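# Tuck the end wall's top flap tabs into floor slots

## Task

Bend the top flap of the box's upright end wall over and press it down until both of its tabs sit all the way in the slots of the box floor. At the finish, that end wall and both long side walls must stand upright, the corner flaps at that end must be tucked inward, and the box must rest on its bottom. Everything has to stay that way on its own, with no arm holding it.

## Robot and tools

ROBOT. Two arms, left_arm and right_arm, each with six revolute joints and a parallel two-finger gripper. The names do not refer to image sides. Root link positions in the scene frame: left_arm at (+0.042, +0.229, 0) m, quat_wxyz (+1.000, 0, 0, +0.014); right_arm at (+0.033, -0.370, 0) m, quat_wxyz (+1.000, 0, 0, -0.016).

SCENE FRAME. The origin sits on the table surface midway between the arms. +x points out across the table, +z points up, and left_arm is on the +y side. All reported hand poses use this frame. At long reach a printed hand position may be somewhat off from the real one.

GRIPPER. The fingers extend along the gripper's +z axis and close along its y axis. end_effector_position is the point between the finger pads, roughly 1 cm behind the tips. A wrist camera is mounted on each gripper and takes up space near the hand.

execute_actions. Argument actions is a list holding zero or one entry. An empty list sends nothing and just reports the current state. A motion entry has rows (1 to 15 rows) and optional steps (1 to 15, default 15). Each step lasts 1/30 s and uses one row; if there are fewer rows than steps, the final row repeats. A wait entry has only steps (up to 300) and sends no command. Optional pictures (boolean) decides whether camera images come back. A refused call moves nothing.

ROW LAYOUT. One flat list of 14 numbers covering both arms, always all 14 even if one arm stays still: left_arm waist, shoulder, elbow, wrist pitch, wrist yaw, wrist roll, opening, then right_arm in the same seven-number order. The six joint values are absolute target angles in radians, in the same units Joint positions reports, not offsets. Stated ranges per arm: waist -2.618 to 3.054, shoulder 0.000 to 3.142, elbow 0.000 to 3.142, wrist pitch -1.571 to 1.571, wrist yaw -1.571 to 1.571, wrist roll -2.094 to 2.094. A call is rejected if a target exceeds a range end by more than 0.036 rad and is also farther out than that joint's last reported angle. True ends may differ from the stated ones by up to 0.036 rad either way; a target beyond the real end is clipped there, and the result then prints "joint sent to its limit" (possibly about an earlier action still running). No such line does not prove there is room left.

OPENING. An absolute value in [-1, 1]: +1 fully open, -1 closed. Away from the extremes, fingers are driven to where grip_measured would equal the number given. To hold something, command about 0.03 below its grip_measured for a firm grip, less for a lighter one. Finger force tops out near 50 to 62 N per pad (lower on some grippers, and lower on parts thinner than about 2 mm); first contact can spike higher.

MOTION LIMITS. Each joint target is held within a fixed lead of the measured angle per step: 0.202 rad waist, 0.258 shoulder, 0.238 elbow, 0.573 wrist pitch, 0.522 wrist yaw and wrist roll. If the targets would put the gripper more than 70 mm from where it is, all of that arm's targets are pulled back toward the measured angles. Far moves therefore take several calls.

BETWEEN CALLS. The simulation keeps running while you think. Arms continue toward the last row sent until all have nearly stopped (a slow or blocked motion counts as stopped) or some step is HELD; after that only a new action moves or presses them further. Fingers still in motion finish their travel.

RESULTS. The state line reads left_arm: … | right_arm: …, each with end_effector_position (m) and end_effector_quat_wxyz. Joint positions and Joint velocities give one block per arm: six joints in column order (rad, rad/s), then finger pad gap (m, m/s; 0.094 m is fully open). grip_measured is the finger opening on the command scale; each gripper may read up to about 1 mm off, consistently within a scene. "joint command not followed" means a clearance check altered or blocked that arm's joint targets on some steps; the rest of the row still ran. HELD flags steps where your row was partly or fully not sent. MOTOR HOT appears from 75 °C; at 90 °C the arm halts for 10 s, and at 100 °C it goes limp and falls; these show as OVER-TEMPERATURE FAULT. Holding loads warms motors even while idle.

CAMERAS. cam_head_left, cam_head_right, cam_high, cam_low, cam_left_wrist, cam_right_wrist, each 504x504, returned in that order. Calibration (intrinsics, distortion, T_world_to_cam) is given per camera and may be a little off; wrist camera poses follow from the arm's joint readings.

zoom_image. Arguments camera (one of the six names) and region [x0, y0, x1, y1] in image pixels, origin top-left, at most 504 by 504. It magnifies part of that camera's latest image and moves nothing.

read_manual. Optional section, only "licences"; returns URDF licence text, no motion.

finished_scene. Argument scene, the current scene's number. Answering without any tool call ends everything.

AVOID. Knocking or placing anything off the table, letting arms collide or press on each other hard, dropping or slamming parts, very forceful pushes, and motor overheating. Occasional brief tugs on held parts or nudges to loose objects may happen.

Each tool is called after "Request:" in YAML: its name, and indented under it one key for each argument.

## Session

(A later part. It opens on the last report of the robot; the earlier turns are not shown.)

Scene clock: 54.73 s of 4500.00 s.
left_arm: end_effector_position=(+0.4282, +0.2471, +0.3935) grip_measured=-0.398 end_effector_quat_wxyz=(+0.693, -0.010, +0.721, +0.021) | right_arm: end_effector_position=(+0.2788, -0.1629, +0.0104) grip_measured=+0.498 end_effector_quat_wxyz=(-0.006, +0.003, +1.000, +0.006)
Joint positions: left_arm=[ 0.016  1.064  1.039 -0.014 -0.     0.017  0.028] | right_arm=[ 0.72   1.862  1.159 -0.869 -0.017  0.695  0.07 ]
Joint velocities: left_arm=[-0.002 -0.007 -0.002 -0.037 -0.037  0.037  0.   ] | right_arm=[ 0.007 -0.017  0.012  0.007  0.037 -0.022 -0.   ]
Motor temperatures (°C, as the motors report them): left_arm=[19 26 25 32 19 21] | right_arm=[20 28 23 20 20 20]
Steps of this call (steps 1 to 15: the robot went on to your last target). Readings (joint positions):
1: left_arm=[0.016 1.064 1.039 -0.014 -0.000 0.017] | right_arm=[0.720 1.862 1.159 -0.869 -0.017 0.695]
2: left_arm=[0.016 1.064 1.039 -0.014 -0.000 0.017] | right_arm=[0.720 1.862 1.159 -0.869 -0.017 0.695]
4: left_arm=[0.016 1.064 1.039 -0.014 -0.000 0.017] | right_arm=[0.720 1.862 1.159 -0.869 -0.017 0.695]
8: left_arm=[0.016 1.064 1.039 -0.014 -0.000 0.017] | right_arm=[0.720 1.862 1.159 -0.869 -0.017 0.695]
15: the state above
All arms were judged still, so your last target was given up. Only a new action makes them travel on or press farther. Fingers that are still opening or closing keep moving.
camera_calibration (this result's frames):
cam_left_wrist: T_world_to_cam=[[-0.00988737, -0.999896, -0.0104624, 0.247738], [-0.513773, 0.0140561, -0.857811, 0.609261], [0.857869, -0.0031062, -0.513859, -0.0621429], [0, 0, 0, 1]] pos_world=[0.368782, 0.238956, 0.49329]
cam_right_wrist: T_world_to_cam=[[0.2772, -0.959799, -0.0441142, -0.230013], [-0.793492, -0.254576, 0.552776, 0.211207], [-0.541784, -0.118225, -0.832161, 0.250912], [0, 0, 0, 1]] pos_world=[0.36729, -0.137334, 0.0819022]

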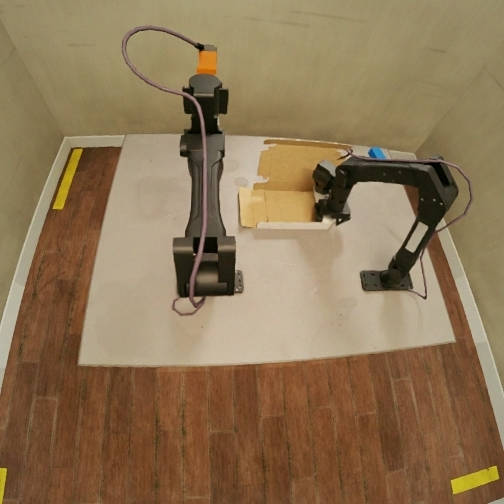

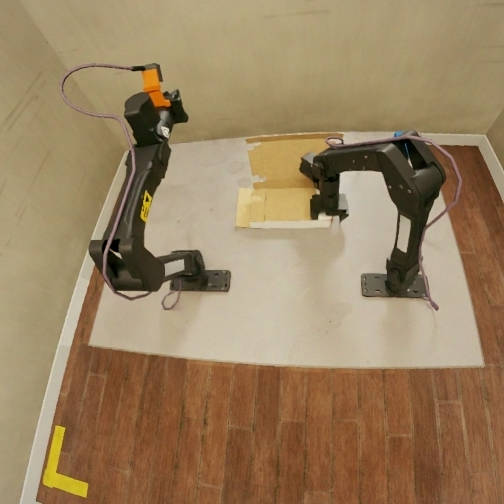

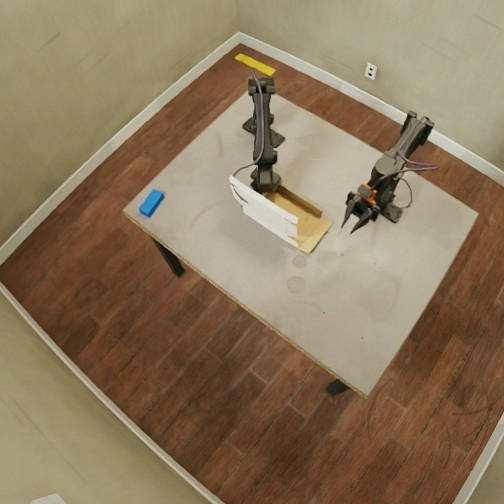

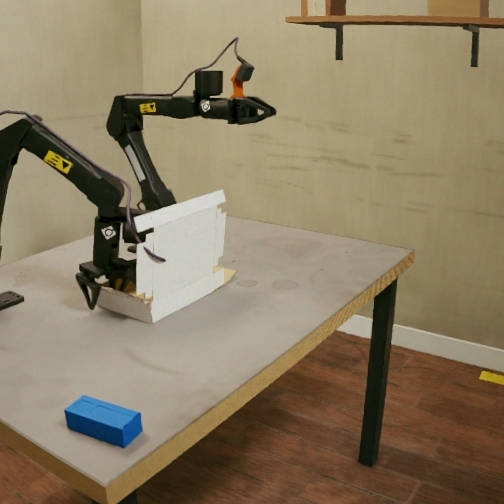

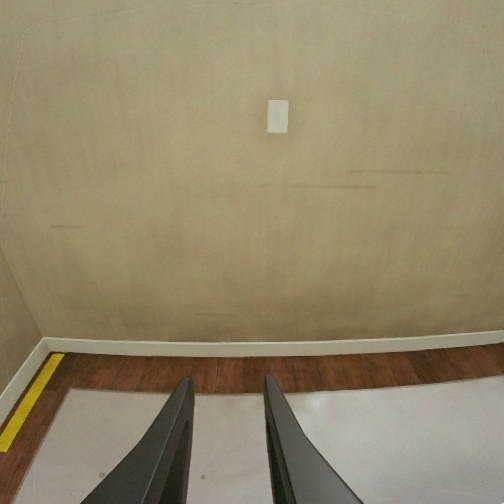

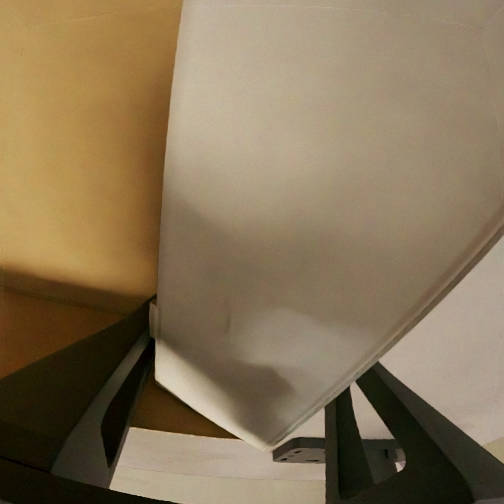

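Request:
execute_actions:
  actions:
    - {"rows":[[0.016,1.064,1.039,-0.016,0,0.017,-0.4,0.72,1.85,1.17,-0.88,0,0.70,1]],"steps":10}
  pictures: false

Request:
execute_actions:
  actions:
    - {"rows":[[0.016,1.064,1.039,-0.016,0,0.017,-0.4,0.72,1.76,1.42,-1.21,0,0.70,1]]}
  pictures: false

Request:
execute_actions:
  actions:
    - {"rows":[[0.016,1.064,1.039,-0.016,0,0.017,-0.4,0.67,1.76,1.42,-1.23,0,0.65,0.5]]}
  pictures: false

Request:
execute_actions:
  actions:
    - {"rows":[[0.016,1.064,1.039,-0.016,0,0.017,-0.4,0.67,1.79,1.30,-1.08,0,0.65,0.5]]}
  pictures: false

Request:
execute_actions:
  actions:
    - {"steps":15}

Scene clock: 81.70 s of 4500.00 s.
left_arm: end_effector_position=(+0.4282, +0.2471, +0.3935) grip_measured=-0.398 end_effector_quat_wxyz=(+0.693, -0.010, +0.721, +0.021) | right_arm: end_effector_position=(+0.2770, -0.1649, +0.0115) grip_measured=+1.000 end_effector_quat_wxyz=(-0.008, +0.003, +1.000, +0.002)
Joint positions: left_arm=[ 0.016  1.064  1.039 -0.014 -0.     0.017  0.028] | right_arm=[ 0.72   1.859  1.159 -0.881 -0.014  0.695  0.094]
Joint velocities: left_arm=[-0.007  0.002  0.017 -0.007  0.007 -0.037 -0.001] | right_arm=[-0.012 -0.012  0.007  0.037 -0.022 -0.066  0.   ]
Motor temperatures (°C, as the motors report them): left_arm=[19 26 25 34 19 21] | right_arm=[20 28 23 19 20 20]
Steps of this call (steps 1 to 90: nothing new was sent; then 23.63 s passed at rest; steps 91 to 100: all 10 steps of this action). Readings (joint positions):
91: left_arm=[0.016 1.064 1.039 -0.014 -0.000 0.017] | right_arm=[0.720 1.862 1.159 -0.872 -0.016 0.695]
92: left_arm=[0.016 1.064 1.039 -0.014 -0.000 0.017] | right_arm=[0.720 1.860 1.159 -0.878 -0.015 0.695]
94: left_arm=[0.016 1.064 1.039 -0.014 -0.000 0.017] | right_arm=[0.720 1.859 1.159 -0.881 -0.015 0.695]
98: left_arm=[0.016 1.064 1.039 -0.014 -0.000 0.017] | right_arm=[0.720 1.859 1.159 -0.881 -0.014 0.695]
100: the state above

Scene clock: 82.20 s of 4500.00 s.
left_arm: end_effector_position=(+0.4282, +0.2471, +0.3935) grip_measured=-0.398 end_effector_quat_wxyz=(+0.693, -0.010, +0.721, +0.021) | right_arm: end_effector_position=(+0.2842, -0.1600, +0.1011) grip_measured=+1.000 end_effector_quat_wxyz=(+0.008, +0.003, +1.000, +0.013)
Joint positions: left_arm=[ 0.016  1.064  1.039 -0.014 -0.     0.017  0.028] | right_arm=[ 0.72   1.759  1.405 -1.188 -0.01   0.695  0.094]
Joint velocities: left_arm=[-0.012  0.002  0.007 -0.051 -0.037  0.051 -0.   ] | right_arm=[-0.002 -0.007 -0.007 -0.051  0.037  0.037  0.   ]
Motor temperatures (°C, as the motors report them): left_arm=[19 26 25 34 19 21] | right_arm=[20 28 23 19 20 20]
Steps of this call (steps 1 to 15: all 15 steps of this action). Readings (joint positions):
1: left_arm=[0.016 1.064 1.039 -0.014 -0.000 0.017] | right_arm=[0.720 1.858 1.181 -0.915 -0.014 0.695]
2: left_arm=[0.016 1.064 1.039 -0.014 -0.000 0.017] | right_arm=[0.720 1.859 1.221 -0.973 -0.014 0.695]
4: left_arm=[0.016 1.064 1.039 -0.014 -0.000 0.017] | right_arm=[0.720 1.838 1.313 -1.050 -0.013 0.695]
8: left_arm=[0.016 1.064 1.039 -0.014 -0.000 0.017] | right_arm=[0.720 1.767 1.402 -1.121 -0.011 0.695]
15: the state above

Scene clock: 82.70 s of 4500.00 s.
left_arm: end_effector_position=(+0.4282, +0.2471, +0.3935) grip_measured=-0.398 end_effector_quat_wxyz=(+0.693, -0.010, +0.721, +0.021) | right_arm: end_effector_position=(+0.2881, -0.1780, +0.1010) grip_measured=+0.502 end_effector_quat_wxyz=(-0.003, +0.009, +1.000, +0.002)
Joint positions: left_arm=[ 0.016  1.064  1.039 -0.014 -0.     0.017  0.028] | right_arm=[ 0.67   1.759  1.405 -1.221 -0.007  0.657  0.071]
Joint velocities: left_arm=[ 0.012  0.002  0.002 -0.022 -0.051 -0.066 -0.001] | right_arm=[ 0.012 -0.002  0.012  0.007 -0.037 -0.037  0.   ]
Motor temperatures (°C, as the motors report them): left_arm=[19 26 25 34 19 21] | right_arm=[20 28 23 19 20 20]
Steps of this call (steps 1 to 15: all 15 steps of this action). Readings (joint positions):
1: left_arm=[0.016 1.064 1.039 -0.014 -0.000 0.017] | right_arm=[0.716 1.759 1.405 -1.192 -0.011 0.689]
2: left_arm=[0.016 1.064 1.039 -0.014 -0.000 0.017] | right_arm=[0.707 1.759 1.405 -1.198 -0.012 0.682]
4: left_arm=[0.016 1.064 1.039 -0.014 -0.000 0.017] | right_arm=[0.684 1.759 1.405 -1.207 -0.010 0.673]
8: left_arm=[0.016 1.064 1.039 -0.014 -0.000 0.017] | right_arm=[0.670 1.759 1.405 -1.216 -0.007 0.663]
15: the state above

Scene clock: 83.20 s of 4500.00 s.
left_arm: end_effector_position=(+0.4282, +0.2471, +0.3935) grip_measured=-0.398 end_effector_quat_wxyz=(+0.693, -0.010, +0.721, +0.021) | right_arm: end_effector_position=(+0.2888, -0.1775, +0.0644) grip_measured=+0.502 end_effector_quat_wxyz=(-0.009, +0.009, +1.000, -0.003)
Joint positions: left_arm=[ 0.016  1.064  1.039 -0.014 -0.     0.017  0.028] | right_arm=[ 0.67   1.8    1.308 -1.096 -0.007  0.656  0.071]
Joint velocities: left_arm=[ 0.027 -0.017  0.007  0.051 -0.022 -0.051  0.   ] | right_arm=[-0.012  0.022  0.007 -0.022 -0.022  0.007 -0.001]
Motor temperatures (°C, as the motors report them): left_arm=[19 26 25 34 19 21] | right_arm=[20 28 23 19 20 20]
Steps of this call (steps 1 to 15: all 15 steps of this action). Readings (joint positions):
1: left_arm=[0.016 1.064 1.039 -0.014 -0.000 0.017] | right_arm=[0.670 1.759 1.394 -1.205 -0.007 0.657]
2: left_arm=[0.016 1.064 1.039 -0.014 -0.000 0.017] | right_arm=[0.670 1.759 1.373 -1.178 -0.007 0.657]
4: left_arm=[0.016 1.064 1.039 -0.014 -0.000 0.017] | right_arm=[0.670 1.773 1.333 -1.146 -0.007 0.656]
8: left_arm=[0.016 1.064 1.039 -0.014 -0.000 0.017] | right_arm=[0.670 1.800 1.308 -1.117 -0.007 0.656]
15: the state above

Scene clock: 83.70 s of 4500.00 s.
left_arm: end_effector_position=(+0.4282, +0.2471, +0.3935) grip_measured=-0.398 end_effector_quat_wxyz=(+0.693, -0.010, +0.721, +0.021) | right_arm: end_effector_position=(+0.2896, -0.1769, +0.0643) grip_measured=+0.502 end_effector_quat_wxyz=(-0.007, +0.009, +1.000, -0.001)
Joint positions: left_arm=[ 0.016  1.064  1.039 -0.014 -0.     0.017  0.028] | right_arm=[ 0.67   1.8    1.308 -1.092 -0.007  0.656  0.071]
Joint velocities: left_arm=[ 0.012  0.012 -0.012  0.007  0.037  0.066  0.   ] | right_arm=[-0.027 -0.002 -0.012  0.022  0.066 -0.051  0.   ]
Motor temperatures (°C, as the motors report them): left_arm=[19 26 25 34 19 21] | right_arm=[20 28 23 19 20 20]
Steps of this call (steps 1 to 15: the robot went on to your last target). Readings (joint positions):
1: left_arm=[0.016 1.064 1.039 -0.014 -0.000 0.017] | right_arm=[0.670 1.800 1.308 -1.095 -0.007 0.656]
2: left_arm=[0.016 1.064 1.039 -0.014 -0.000 0.017] | right_arm=[0.670 1.800 1.308 -1.094 -0.007 0.656]
4: left_arm=[0.016 1.064 1.039 -0.014 -0.000 0.017] | right_arm=[0.670 1.800 1.308 -1.093 -0.007 0.656]
8: left_arm=[0.016 1.064 1.039 -0.014 -0.000 0.017] | right_arm=[0.670 1.800 1.308 -1.092 -0.007 0.656]
15: the state above
All arms were judged still, so your last target was given up. Only a new action makes them travel on or press farther. Fingers that are still opening or closing keep moving.
camera_calibration (this result's frames):
cam_left_wrist: T_world_to_cam=[[-0.00988737, -0.999896, -0.0104624, 0.247738], [-0.513773, 0.0140561, -0.857811, 0.609261], [0.857869, -0.0031062, -0.513859, -0.0621429], [0, 0, 0, 1]] pos_world=[0.368782, 0.238956, 0.49329]
cam_right_wrist: T_world_to_cam=[[0.266884, -0.963233, -0.0309146, -0.242527], [-0.794424, -0.238046, 0.558771, 0.189242], [-0.545585, -0.124568, -0.828746, 0.299723], [0, 0, 0, 1]] pos_world=[0.37859, -0.151226, 0.135154]

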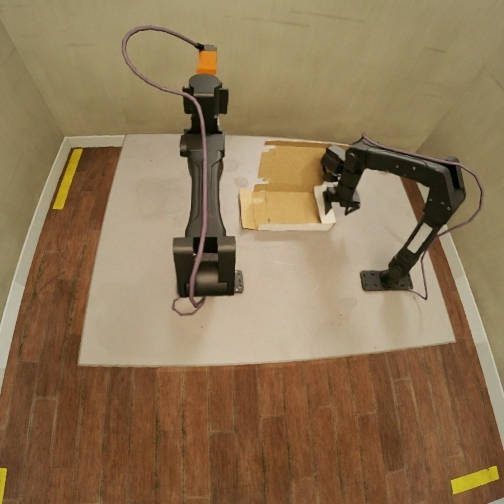

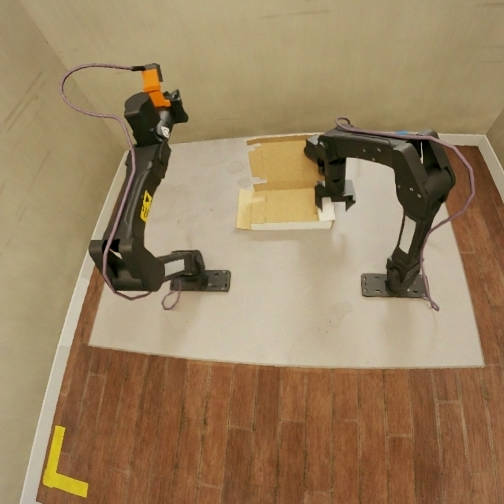

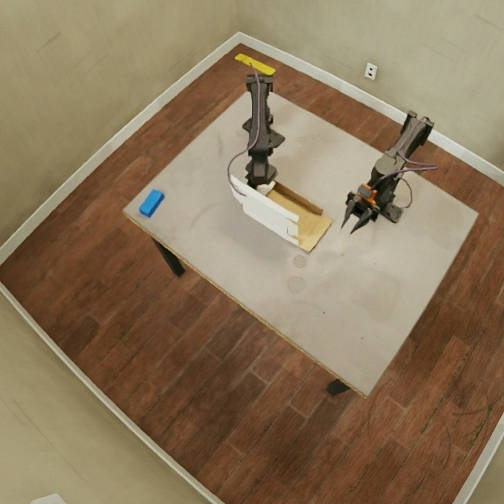

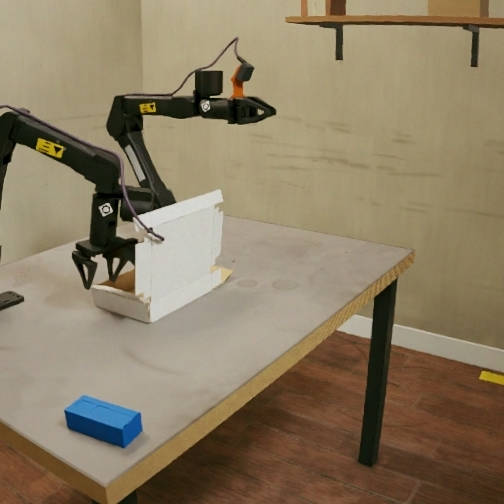

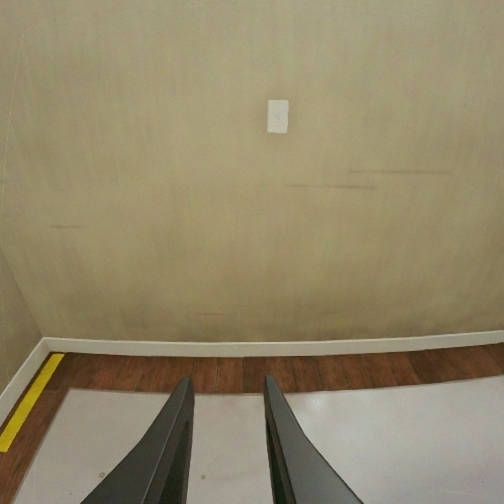

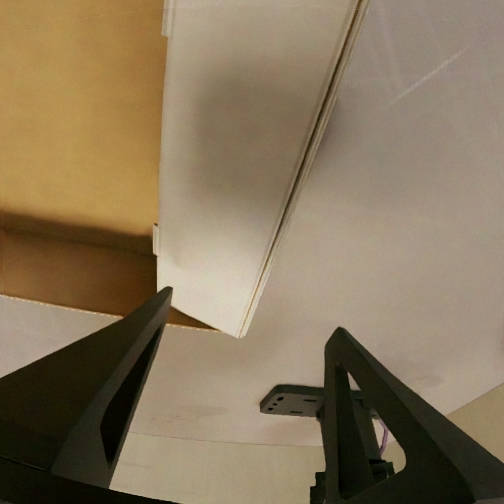

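Request:
execute_actions:
  actions:
    - {"rows":[[0.016,1.064,1.039,-0.016,0,0.017,-0.4,0.67,1.80,1.27,-1.03,0,0.65,0.5]],"steps":8}

Request:
execute_actions:
  actions:
    - {"rows":[[0.016,1.064,1.039,-0.016,0,0.017,-0.4,0.67,1.82,1.23,-0.97,0,0.65,0.5]],"steps":8}
  pictures: false

Request:
execute_actions:
  actions:
    - {"rows":[[0.016,1.064,1.039,-0.016,0,0.017,-0.4,0.67,1.835,1.19,-0.92,0,0.65,0.5]],"steps":10}

Scene clock: 99.40 s of 4500.00 s.
left_arm: end_effector_position=(+0.4282, +0.2471, +0.3935) grip_measured=-0.398 end_effector_quat_wxyz=(+0.693, -0.010, +0.721, +0.021) | right_arm: end_effector_position=(+0.2920, -0.1751, +0.0589) grip_measured=+0.502 end_effector_quat_wxyz=(-0.000, +0.009, +1.000, +0.004)
Joint positions: left_arm=[ 0.016  1.064  1.039 -0.014 -0.     0.017  0.028] | right_arm=[ 0.67   1.8    1.286 -1.052 -0.007  0.656  0.071]
Joint velocities: left_arm=[-0.007 -0.002  0.017 -0.037 -0.007 -0.066 -0.001] | right_arm=[ 0.002  0.002 -0.012  0.066 -0.037  0.007 -0.001]
Motor temperatures (°C, as the motors report them): left_arm=[19 26 25 35 19 21] | right_arm=[20 29 24 19 20 20]
Steps of this call (steps 1 to 90: nothing new was sent; then 12.43 s passed at rest; steps 91 to 98: all 8 steps of this action). Readings (joint positions):
91: left_arm=[0.016 1.064 1.039 -0.014 -0.000 0.017] | right_arm=[0.670 1.800 1.305 -1.086 -0.007 0.656]
92: left_arm=[0.016 1.064 1.039 -0.014 -0.000 0.017] | right_arm=[0.670 1.800 1.300 -1.077 -0.007 0.656]
94: left_arm=[0.016 1.064 1.039 -0.014 -0.000 0.017] | right_arm=[0.670 1.800 1.290 -1.063 -0.007 0.656]
98: the state above
camera_calibration (this result's frames):
cam_left_wrist: T_world_to_cam=[[-0.00988737, -0.999896, -0.0104624, 0.247738], [-0.513773, 0.0140561, -0.857811, 0.609261], [0.857869, -0.0031062, -0.513859, -0.0621429], [0, 0, 0, 1]] pos_world=[0.368782, 0.238956, 0.49329]
cam_right_wrist: T_world_to_cam=[[0.267375, -0.962868, -0.037358, -0.241313], [-0.802368, -0.243941, 0.5447, 0.196726], [-0.533587, -0.115665, -0.837799, 0.295367], [0, 0, 0, 1]] pos_world=[0.379972, -0.1502, 0.131286]

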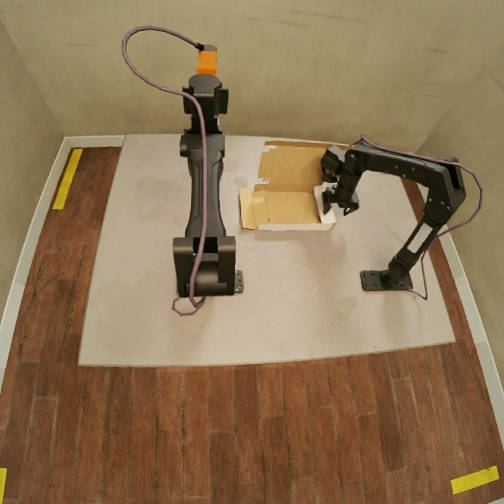

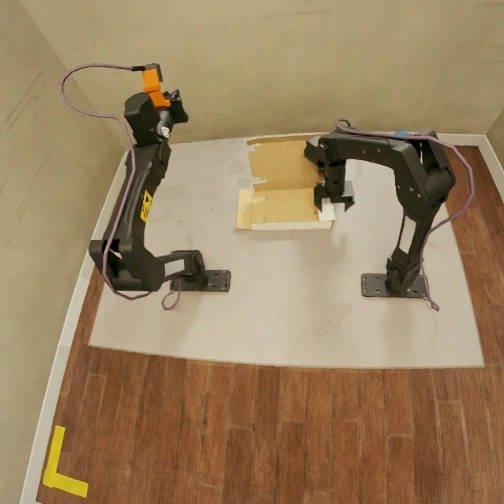

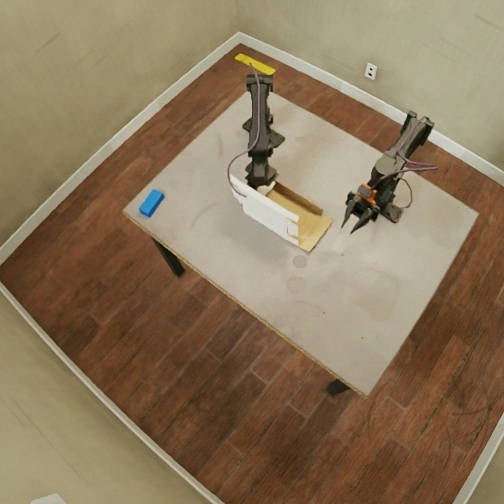

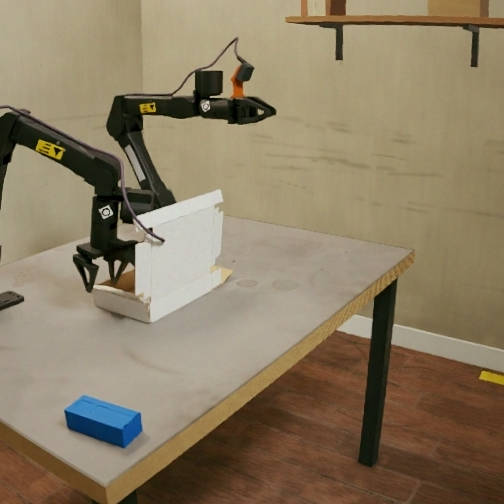

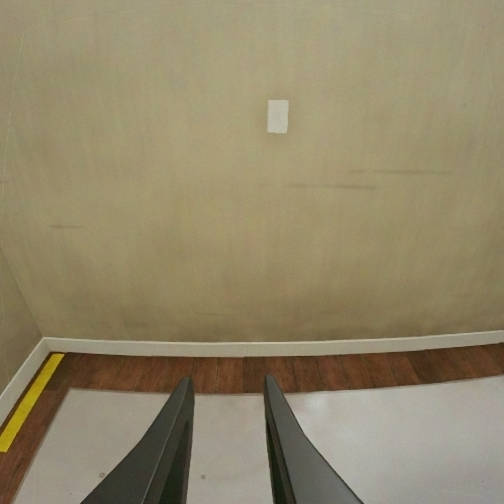

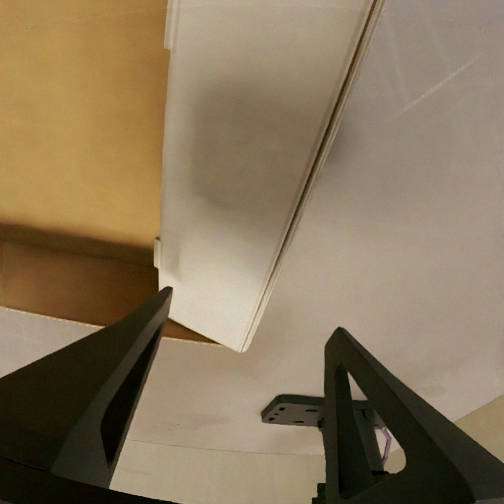

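Scene clock: 99.67 s of 4500.00 s.
left_arm: end_effector_position=(+0.4282, +0.2471, +0.3935) grip_measured=-0.398 end_effector_quat_wxyz=(+0.693, -0.010, +0.721, +0.021) | right_arm: end_effector_position=(+0.2918, -0.1751, +0.0453) grip_measured=+0.502 end_effector_quat_wxyz=(-0.001, +0.008, +1.000, +0.004)
Joint positions: left_arm=[ 0.016  1.064  1.039 -0.014 -0.     0.017  0.028] | right_arm=[ 0.67   1.815  1.248 -0.999 -0.008  0.655  0.071]
Joint velocities: left_arm=[-0.012  0.002  0.007 -0.051  0.051  0.007 -0.001] | right_arm=[-0.012 -0.002  0.007  0.081 -0.125  0.007 -0.001]
Motor temperatures (°C, as the motors report them): left_arm=[19 26 25 35 19 21] | right_arm=[20 29 24 19 20 20]
Steps of this call (steps 1 to 8: all 8 steps of this action). Readings (joint positions):
1: left_arm=[0.016 1.064 1.039 -0.014 -0.000 0.017] | right_arm=[0.670 1.800 1.280 -1.042 -0.007 0.656]
2: left_arm=[0.016 1.064 1.039 -0.014 -0.000 0.017] | right_arm=[0.670 1.800 1.272 -1.027 -0.007 0.656]
4: left_arm=[0.016 1.064 1.039 -0.014 -0.000 0.017] | right_arm=[0.670 1.808 1.255 -1.010 -0.007 0.656]
8: the state above

Scene clock: 100.00 s of 4500.00 s.
left_arm: end_effector_position=(+0.4282, +0.2471, +0.3935) grip_measured=-0.398 end_effector_quat_wxyz=(+0.693, -0.010, +0.721, +0.021) | right_arm: end_effector_position=(+0.2932, -0.1732, +0.0366) grip_measured=+0.502 end_effector_quat_wxyz=(+0.006, +0.007, +1.000, +0.012)
Joint positions: left_arm=[ 0.016  1.064  1.039 -0.014 -0.     0.017  0.028] | right_arm=[ 0.67   1.818  1.214 -0.944 -0.011  0.653  0.071]
Joint velocities: left_arm=[ 0.007  0.007 -0.017 -0.007  0.022  0.037 -0.001] | right_arm=[-0.012 -0.017 -0.012  0.11  -0.066 -0.007  0.   ]
Motor temperatures (°C, as the motors report them): left_arm=[19 26 25 35 19 21] | right_arm=[20 29 24 19 20 20]
Steps of this call (steps 1 to 10: all 10 steps of this action). Readings (joint positions):
1: left_arm=[0.016 1.064 1.039 -0.014 -0.000 0.017] | right_arm=[0.670 1.815 1.243 -0.991 -0.008 0.655]
2: left_arm=[0.016 1.064 1.039 -0.014 -0.000 0.017] | right_arm=[0.670 1.815 1.235 -0.979 -0.008 0.654]
4: left_arm=[0.016 1.064 1.039 -0.014 -0.000 0.017] | right_arm=[0.670 1.816 1.221 -0.960 -0.008 0.654]
8: left_arm=[0.016 1.064 1.039 -0.014 -0.000 0.017] | right_arm=[0.670 1.818 1.215 -0.947 -0.011 0.654]
10: the state above
camera_calibration (this result's frames):
cam_left_wrist: T_world_to_cam=[[-0.00988737, -0.999896, -0.0104624, 0.247738], [-0.513773, 0.0140561, -0.857811, 0.609261], [0.857869, -0.0031062, -0.513859, -0.0621429], [0, 0, 0, 1]] pos_world=[0.368782, 0.238956, 0.49329]
cam_right_wrist: T_world_to_cam=[[0.270167, -0.961602, -0.0482897, -0.240823], [-0.80841, -0.253797, 0.531094, 0.210886], [-0.522957, -0.104446, -0.845936, 0.276674], [0, 0, 0, 1]] pos_world=[0.380233, -0.149156, 0.110419]

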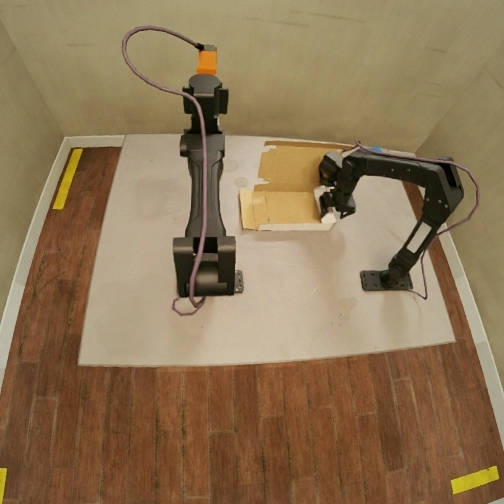

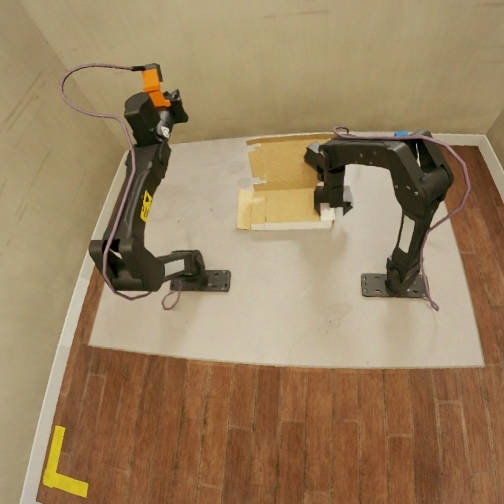

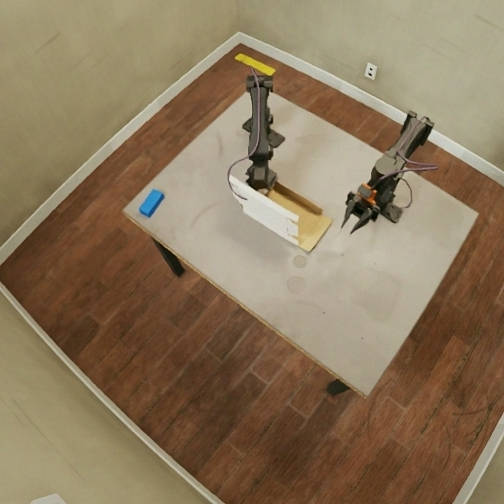

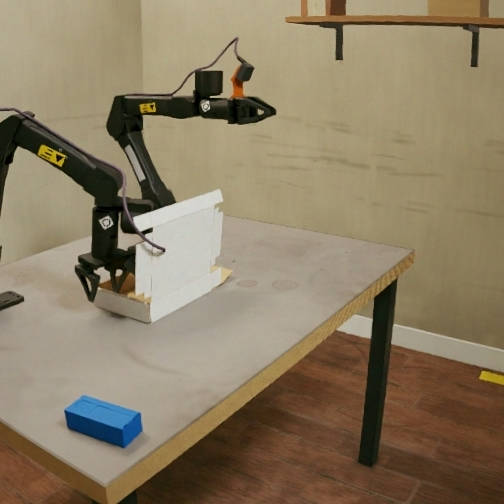

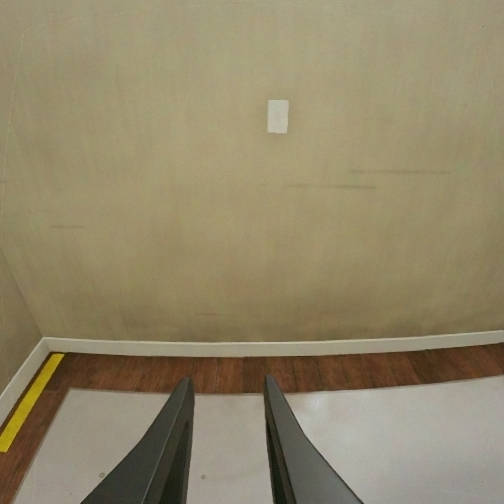

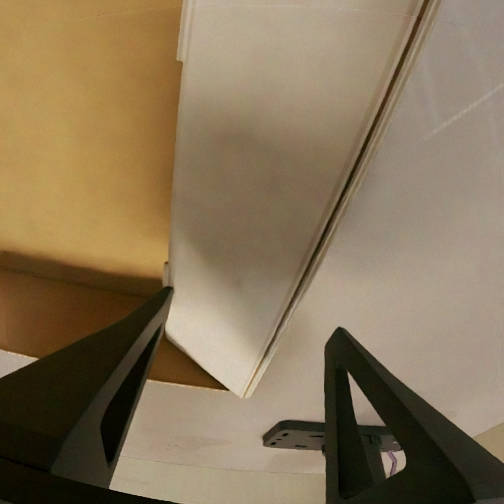

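Request:
execute_actions:
  actions:
    - {"rows":[[0.016,1.064,1.039,-0.016,0,0.017,-0.4,0.63,1.86,1.27,-0.98,0,0.61,0.4]],"steps":12}
  pictures: false

Request:
execute_actions:
  actions:
    - {"rows":[[0.016,1.064,1.039,-0.016,0,0.017,-0.4,0.63,1.89,1.21,-0.89,0,0.61,0.4]],"steps":12}

Scene clock: 111.73 s of 4500.00 s.
left_arm: end_effector_position=(+0.4282, +0.2471, +0.3935) grip_measured=-0.398 end_effector_quat_wxyz=(+0.693, -0.010, +0.721, +0.021) | right_arm: end_effector_position=(+0.3020, -0.1810, +0.0351) grip_measured=+0.402 end_effector_quat_wxyz=(-0.002, +0.008, +1.000, +0.007)
Joint positions: left_arm=[ 0.016  1.064  1.039 -0.014 -0.     0.017  0.028] | right_arm=[ 0.634  1.844  1.242 -0.963 -0.014  0.618  0.066]
Joint velocities: left_arm=[-0.002  0.002 -0.007  0.007  0.066  0.022  0.001] | right_arm=[-0.012 -0.017 -0.012 -0.022  0.022 -0.007  0.001]
Motor temperatures (°C, as the motors report them): left_arm=[19 25 25 36 19 21] | right_arm=[20 28 23 19 20 20]
Steps of this call (steps 1 to 15: the robot went on to your last target; steps 16 to 90: nothing new was sent; then 8.33 s passed at rest; steps 91 to 102: all 12 steps of this action). Readings (joint positions):
91: left_arm=[0.016 1.064 1.039 -0.014 -0.000 0.017] | right_arm=[0.667 1.821 1.217 -0.944 -0.013 0.648]
92: left_arm=[0.016 1.064 1.039 -0.014 -0.000 0.017] | right_arm=[0.661 1.828 1.226 -0.953 -0.014 0.641]
94: left_arm=[0.016 1.064 1.039 -0.014 -0.000 0.017] | right_arm=[0.644 1.840 1.238 -0.959 -0.014 0.631]
98: left_arm=[0.016 1.064 1.039 -0.014 -0.000 0.017] | right_arm=[0.634 1.844 1.242 -0.963 -0.014 0.622]
102: the state above

Scene clock: 112.13 s of 4500.00 s.
left_arm: end_effector_position=(+0.4282, +0.2471, +0.3935) grip_measured=-0.398 end_effector_quat_wxyz=(+0.693, -0.010, +0.721, +0.021) | right_arm: end_effector_position=(+0.3052, -0.1795, +0.0170) grip_measured=+0.402 end_effector_quat_wxyz=(-0.004, +0.007, +1.000, +0.004)
Joint positions: left_arm=[ 0.016  1.064  1.039 -0.014 -0.     0.017  0.028] | right_arm=[ 0.634  1.889  1.225 -0.908 -0.01   0.616  0.066]
Joint velocities: left_arm=[-0.022  0.002 -0.012 -0.037  0.066 -0.066 -0.001] | right_arm=[-0.002  0.002 -0.007 -0.022 -0.007  0.037 -0.001]
Motor temperatures (°C, as the motors report them): left_arm=[19 25 25 36 19 21] | right_arm=[20 28 23 19 20 20]
Steps of this call (steps 1 to 12: all 12 steps of this action). Readings (joint positions):
1: left_arm=[0.016 1.064 1.039 -0.014 -0.000 0.017] | right_arm=[0.634 1.847 1.242 -0.960 -0.014 0.618]
2: left_arm=[0.016 1.064 1.039 -0.014 -0.000 0.017] | right_arm=[0.634 1.851 1.242 -0.951 -0.014 0.617]
4: left_arm=[0.016 1.064 1.039 -0.014 -0.000 0.017] | right_arm=[0.634 1.864 1.242 -0.936 -0.013 0.616]
8: left_arm=[0.016 1.064 1.039 -0.014 -0.000 0.017] | right_arm=[0.634 1.885 1.230 -0.912 -0.011 0.616]
12: the state above
camera_calibration (this result's frames):
cam_left_wrist: T_world_to_cam=[[-0.00988737, -0.999896, -0.0104624, 0.247738], [-0.513773, 0.0140561, -0.857811, 0.609261], [0.857869, -0.0031062, -0.513859, -0.0621429], [0, 0, 0, 1]] pos_world=[0.368782, 0.238956, 0.49329]
cam_right_wrist: T_world_to_cam=[[0.270774, -0.96188, -0.0383174, -0.251534], [-0.797449, -0.246427, 0.550772, 0.226977], [-0.539219, -0.118579, -0.833776, 0.267835], [0, 0, 0, 1]] pos_world=[0.393533, -0.154253, 0.0886639]

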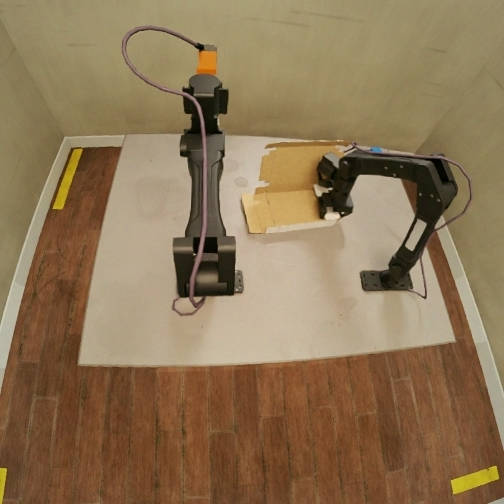

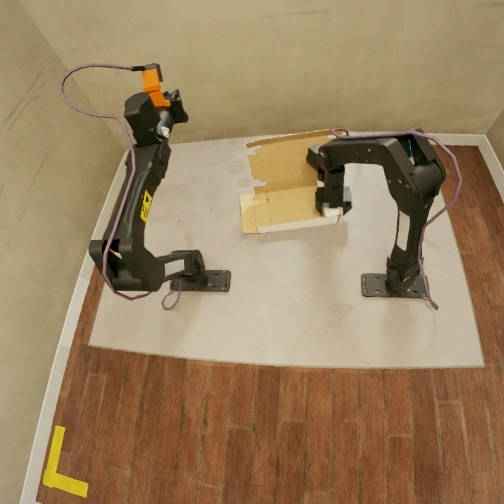

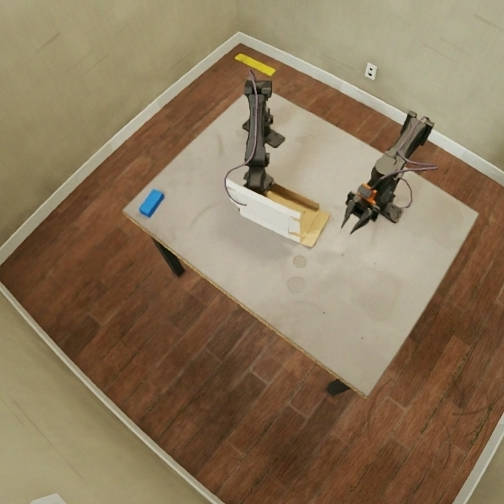

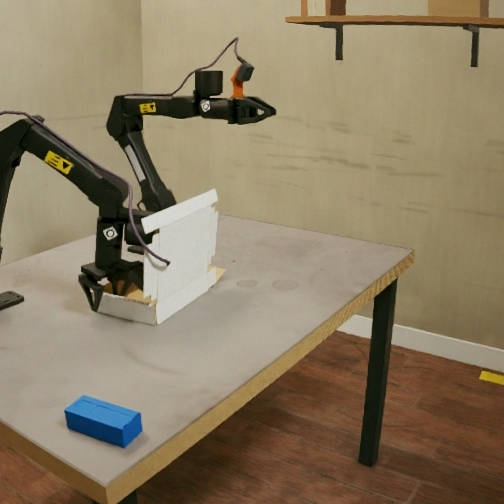

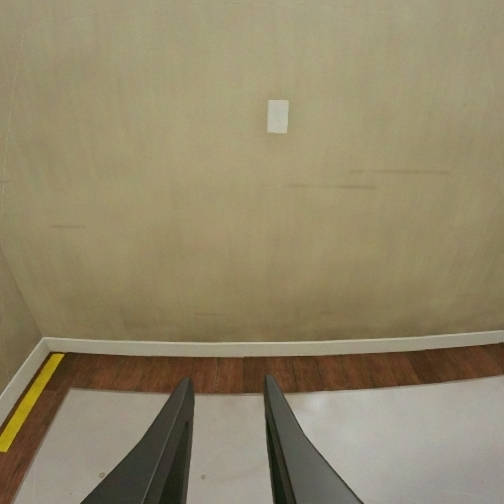

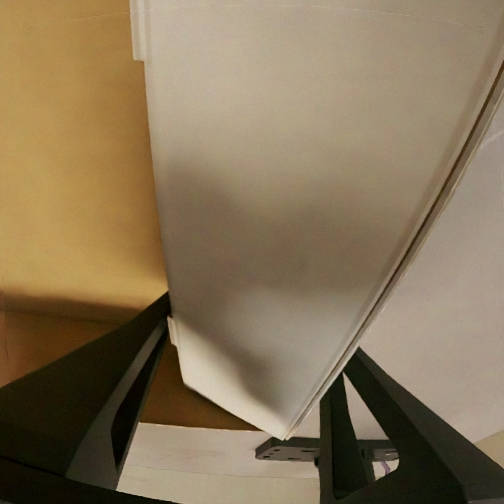

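Request:
execute_actions:
  actions:
    - {"rows":[[0.016,1.064,1.039,-0.016,0,0.017,-0.4,0.63,1.89,1.22,-0.90,0,0.61,1]],"steps":8}
  pictures: false

Request:
execute_actions:
  actions:
    - {"rows":[[0.016,1.064,1.039,-0.016,0,0.017,-0.4,0.63,1.82,1.38,-1.13,0,0.61,1]],"steps":15}

Scene clock: 122.20 s of 4500.00 s.
left_arm: end_effector_position=(+0.4282, +0.2471, +0.3935) grip_measured=-0.398 end_effector_quat_wxyz=(+0.693, -0.010, +0.721, +0.021) | right_arm: end_effector_position=(+0.3064, -0.1787, +0.0170) grip_measured=+1.000 end_effector_quat_wxyz=(-0.001, +0.007, +1.000, +0.005)
Joint positions: left_arm=[ 0.016  1.064  1.039 -0.014 -0.     0.017  0.028] | right_arm=[ 0.634  1.889  1.225 -0.902 -0.01   0.616  0.094]
Joint velocities: left_arm=[-0.007  0.012 -0.007  0.007 -0.022  0.081  0.   ] | right_arm=[-0.007 -0.012 -0.017 -0.051 -0.051 -0.051  0.   ]
Motor temperatures (°C, as the motors report them): left_arm=[19 25 25 36 19 21] | right_arm=[20 29 23 19 20 20]
Steps of this call (steps 1 to 15: the robot went on to your last target; steps 16 to 90: nothing new was sent; then 6.80 s passed at rest; steps 91 to 98: all 8 steps of this action). Readings (joint positions):
91: left_arm=[0.016 1.064 1.039 -0.014 -0.000 0.017] | right_arm=[0.634 1.889 1.225 -0.902 -0.010 0.616]
92: left_arm=[0.016 1.064 1.039 -0.014 -0.000 0.017] | right_arm=[0.634 1.889 1.225 -0.902 -0.010 0.616]
94: left_arm=[0.016 1.064 1.039 -0.014 -0.000 0.017] | right_arm=[0.634 1.889 1.225 -0.902 -0.010 0.616]
98: the state above

Scene clock: 122.70 s of 4500.00 s.
left_arm: end_effector_position=(+0.4282, +0.2471, +0.3935) grip_measured=-0.398 end_effector_quat_wxyz=(+0.693, -0.010, +0.721, +0.021) | right_arm: end_effector_position=(+0.3028, -0.1813, +0.0673) grip_measured=+1.000 end_effector_quat_wxyz=(-0.009, +0.007, +1.000, -0.000)
Joint positions: left_arm=[ 0.016  1.064  1.039 -0.014 -0.     0.017  0.028] | right_arm=[ 0.634  1.83   1.357 -1.114 -0.01   0.616  0.094]
Joint velocities: left_arm=[-0.002 -0.007  0.002  0.007 -0.051  0.066  0.   ] | right_arm=[-0.007 -0.002  0.002 -0.037 -0.022  0.037  0.   ]
Motor temperatures (°C, as the motors report them): left_arm=[19 25 25 36 19 21] | right_arm=[20 29 23 19 20 20]
Steps of this call (steps 1 to 15: all 15 steps of this action). Readings (joint positions):
1: left_arm=[0.016 1.064 1.039 -0.014 -0.000 0.017] | right_arm=[0.634 1.889 1.241 -0.930 -0.010 0.616]
2: left_arm=[0.016 1.064 1.039 -0.014 -0.000 0.017] | right_arm=[0.634 1.890 1.269 -0.977 -0.010 0.616]
4: left_arm=[0.016 1.064 1.039 -0.014 -0.000 0.017] | right_arm=[0.634 1.870 1.322 -1.029 -0.010 0.616]
8: left_arm=[0.016 1.064 1.039 -0.014 -0.000 0.017] | right_arm=[0.634 1.830 1.357 -1.076 -0.010 0.616]
15: the state above
camera_calibration (this result's frames):
cam_left_wrist: T_world_to_cam=[[-0.00988737, -0.999896, -0.0104624, 0.247738], [-0.513773, 0.0140561, -0.857811, 0.609261], [0.857869, -0.0031062, -0.513859, -0.0621429], [0, 0, 0, 1]] pos_world=[0.368782, 0.238956, 0.49329]
cam_right_wrist: T_world_to_cam=[[0.270379, -0.96217, -0.0335355, -0.250871], [-0.791273, -0.241928, 0.561567, 0.195127], [-0.548436, -0.1253, -0.826752, 0.309435], [0, 0, 0, 1]] pos_world=[0.391934, -0.155401, 0.137836]

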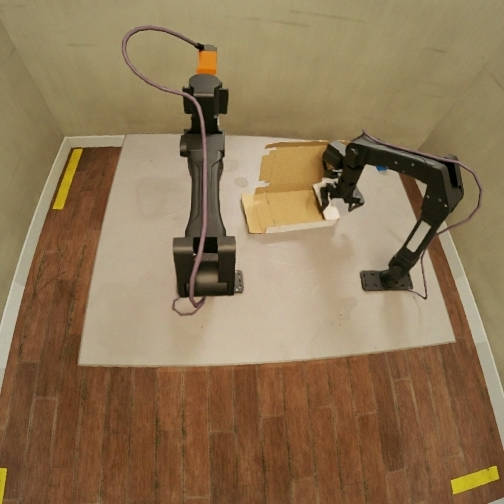

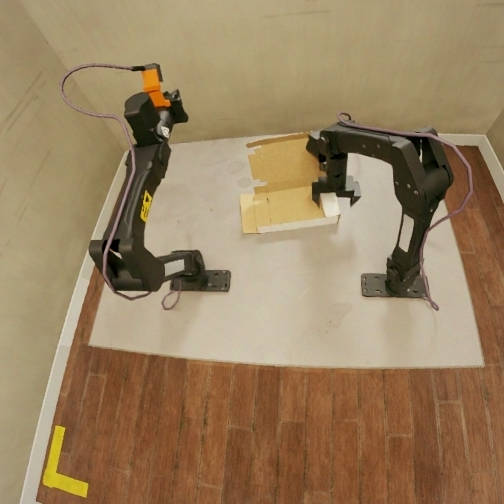

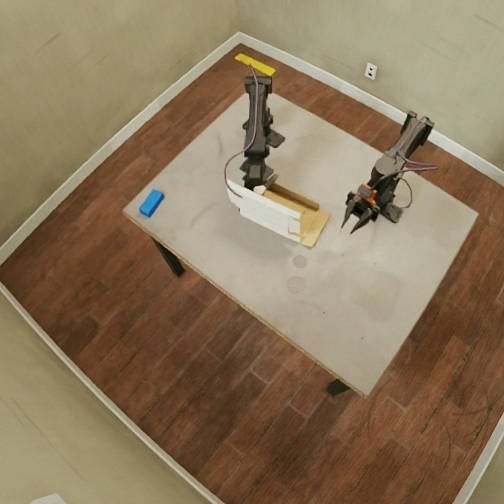

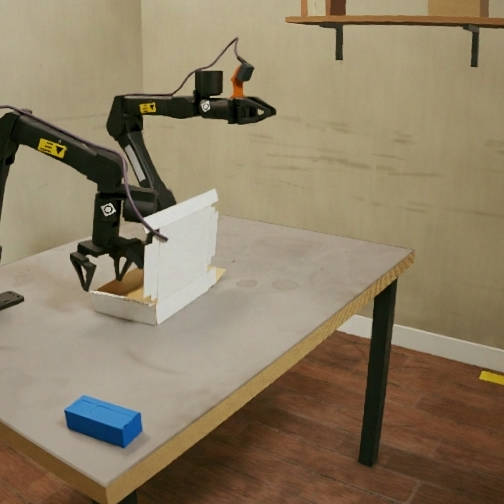

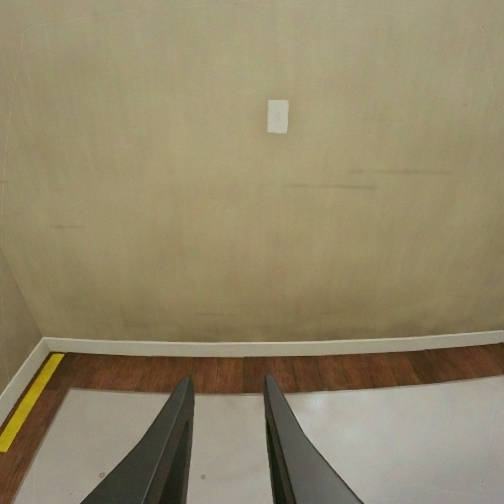

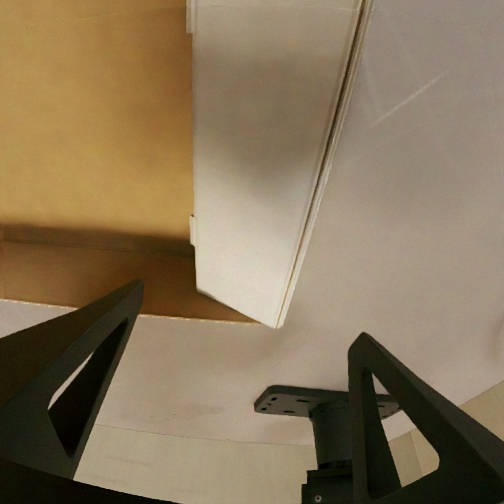

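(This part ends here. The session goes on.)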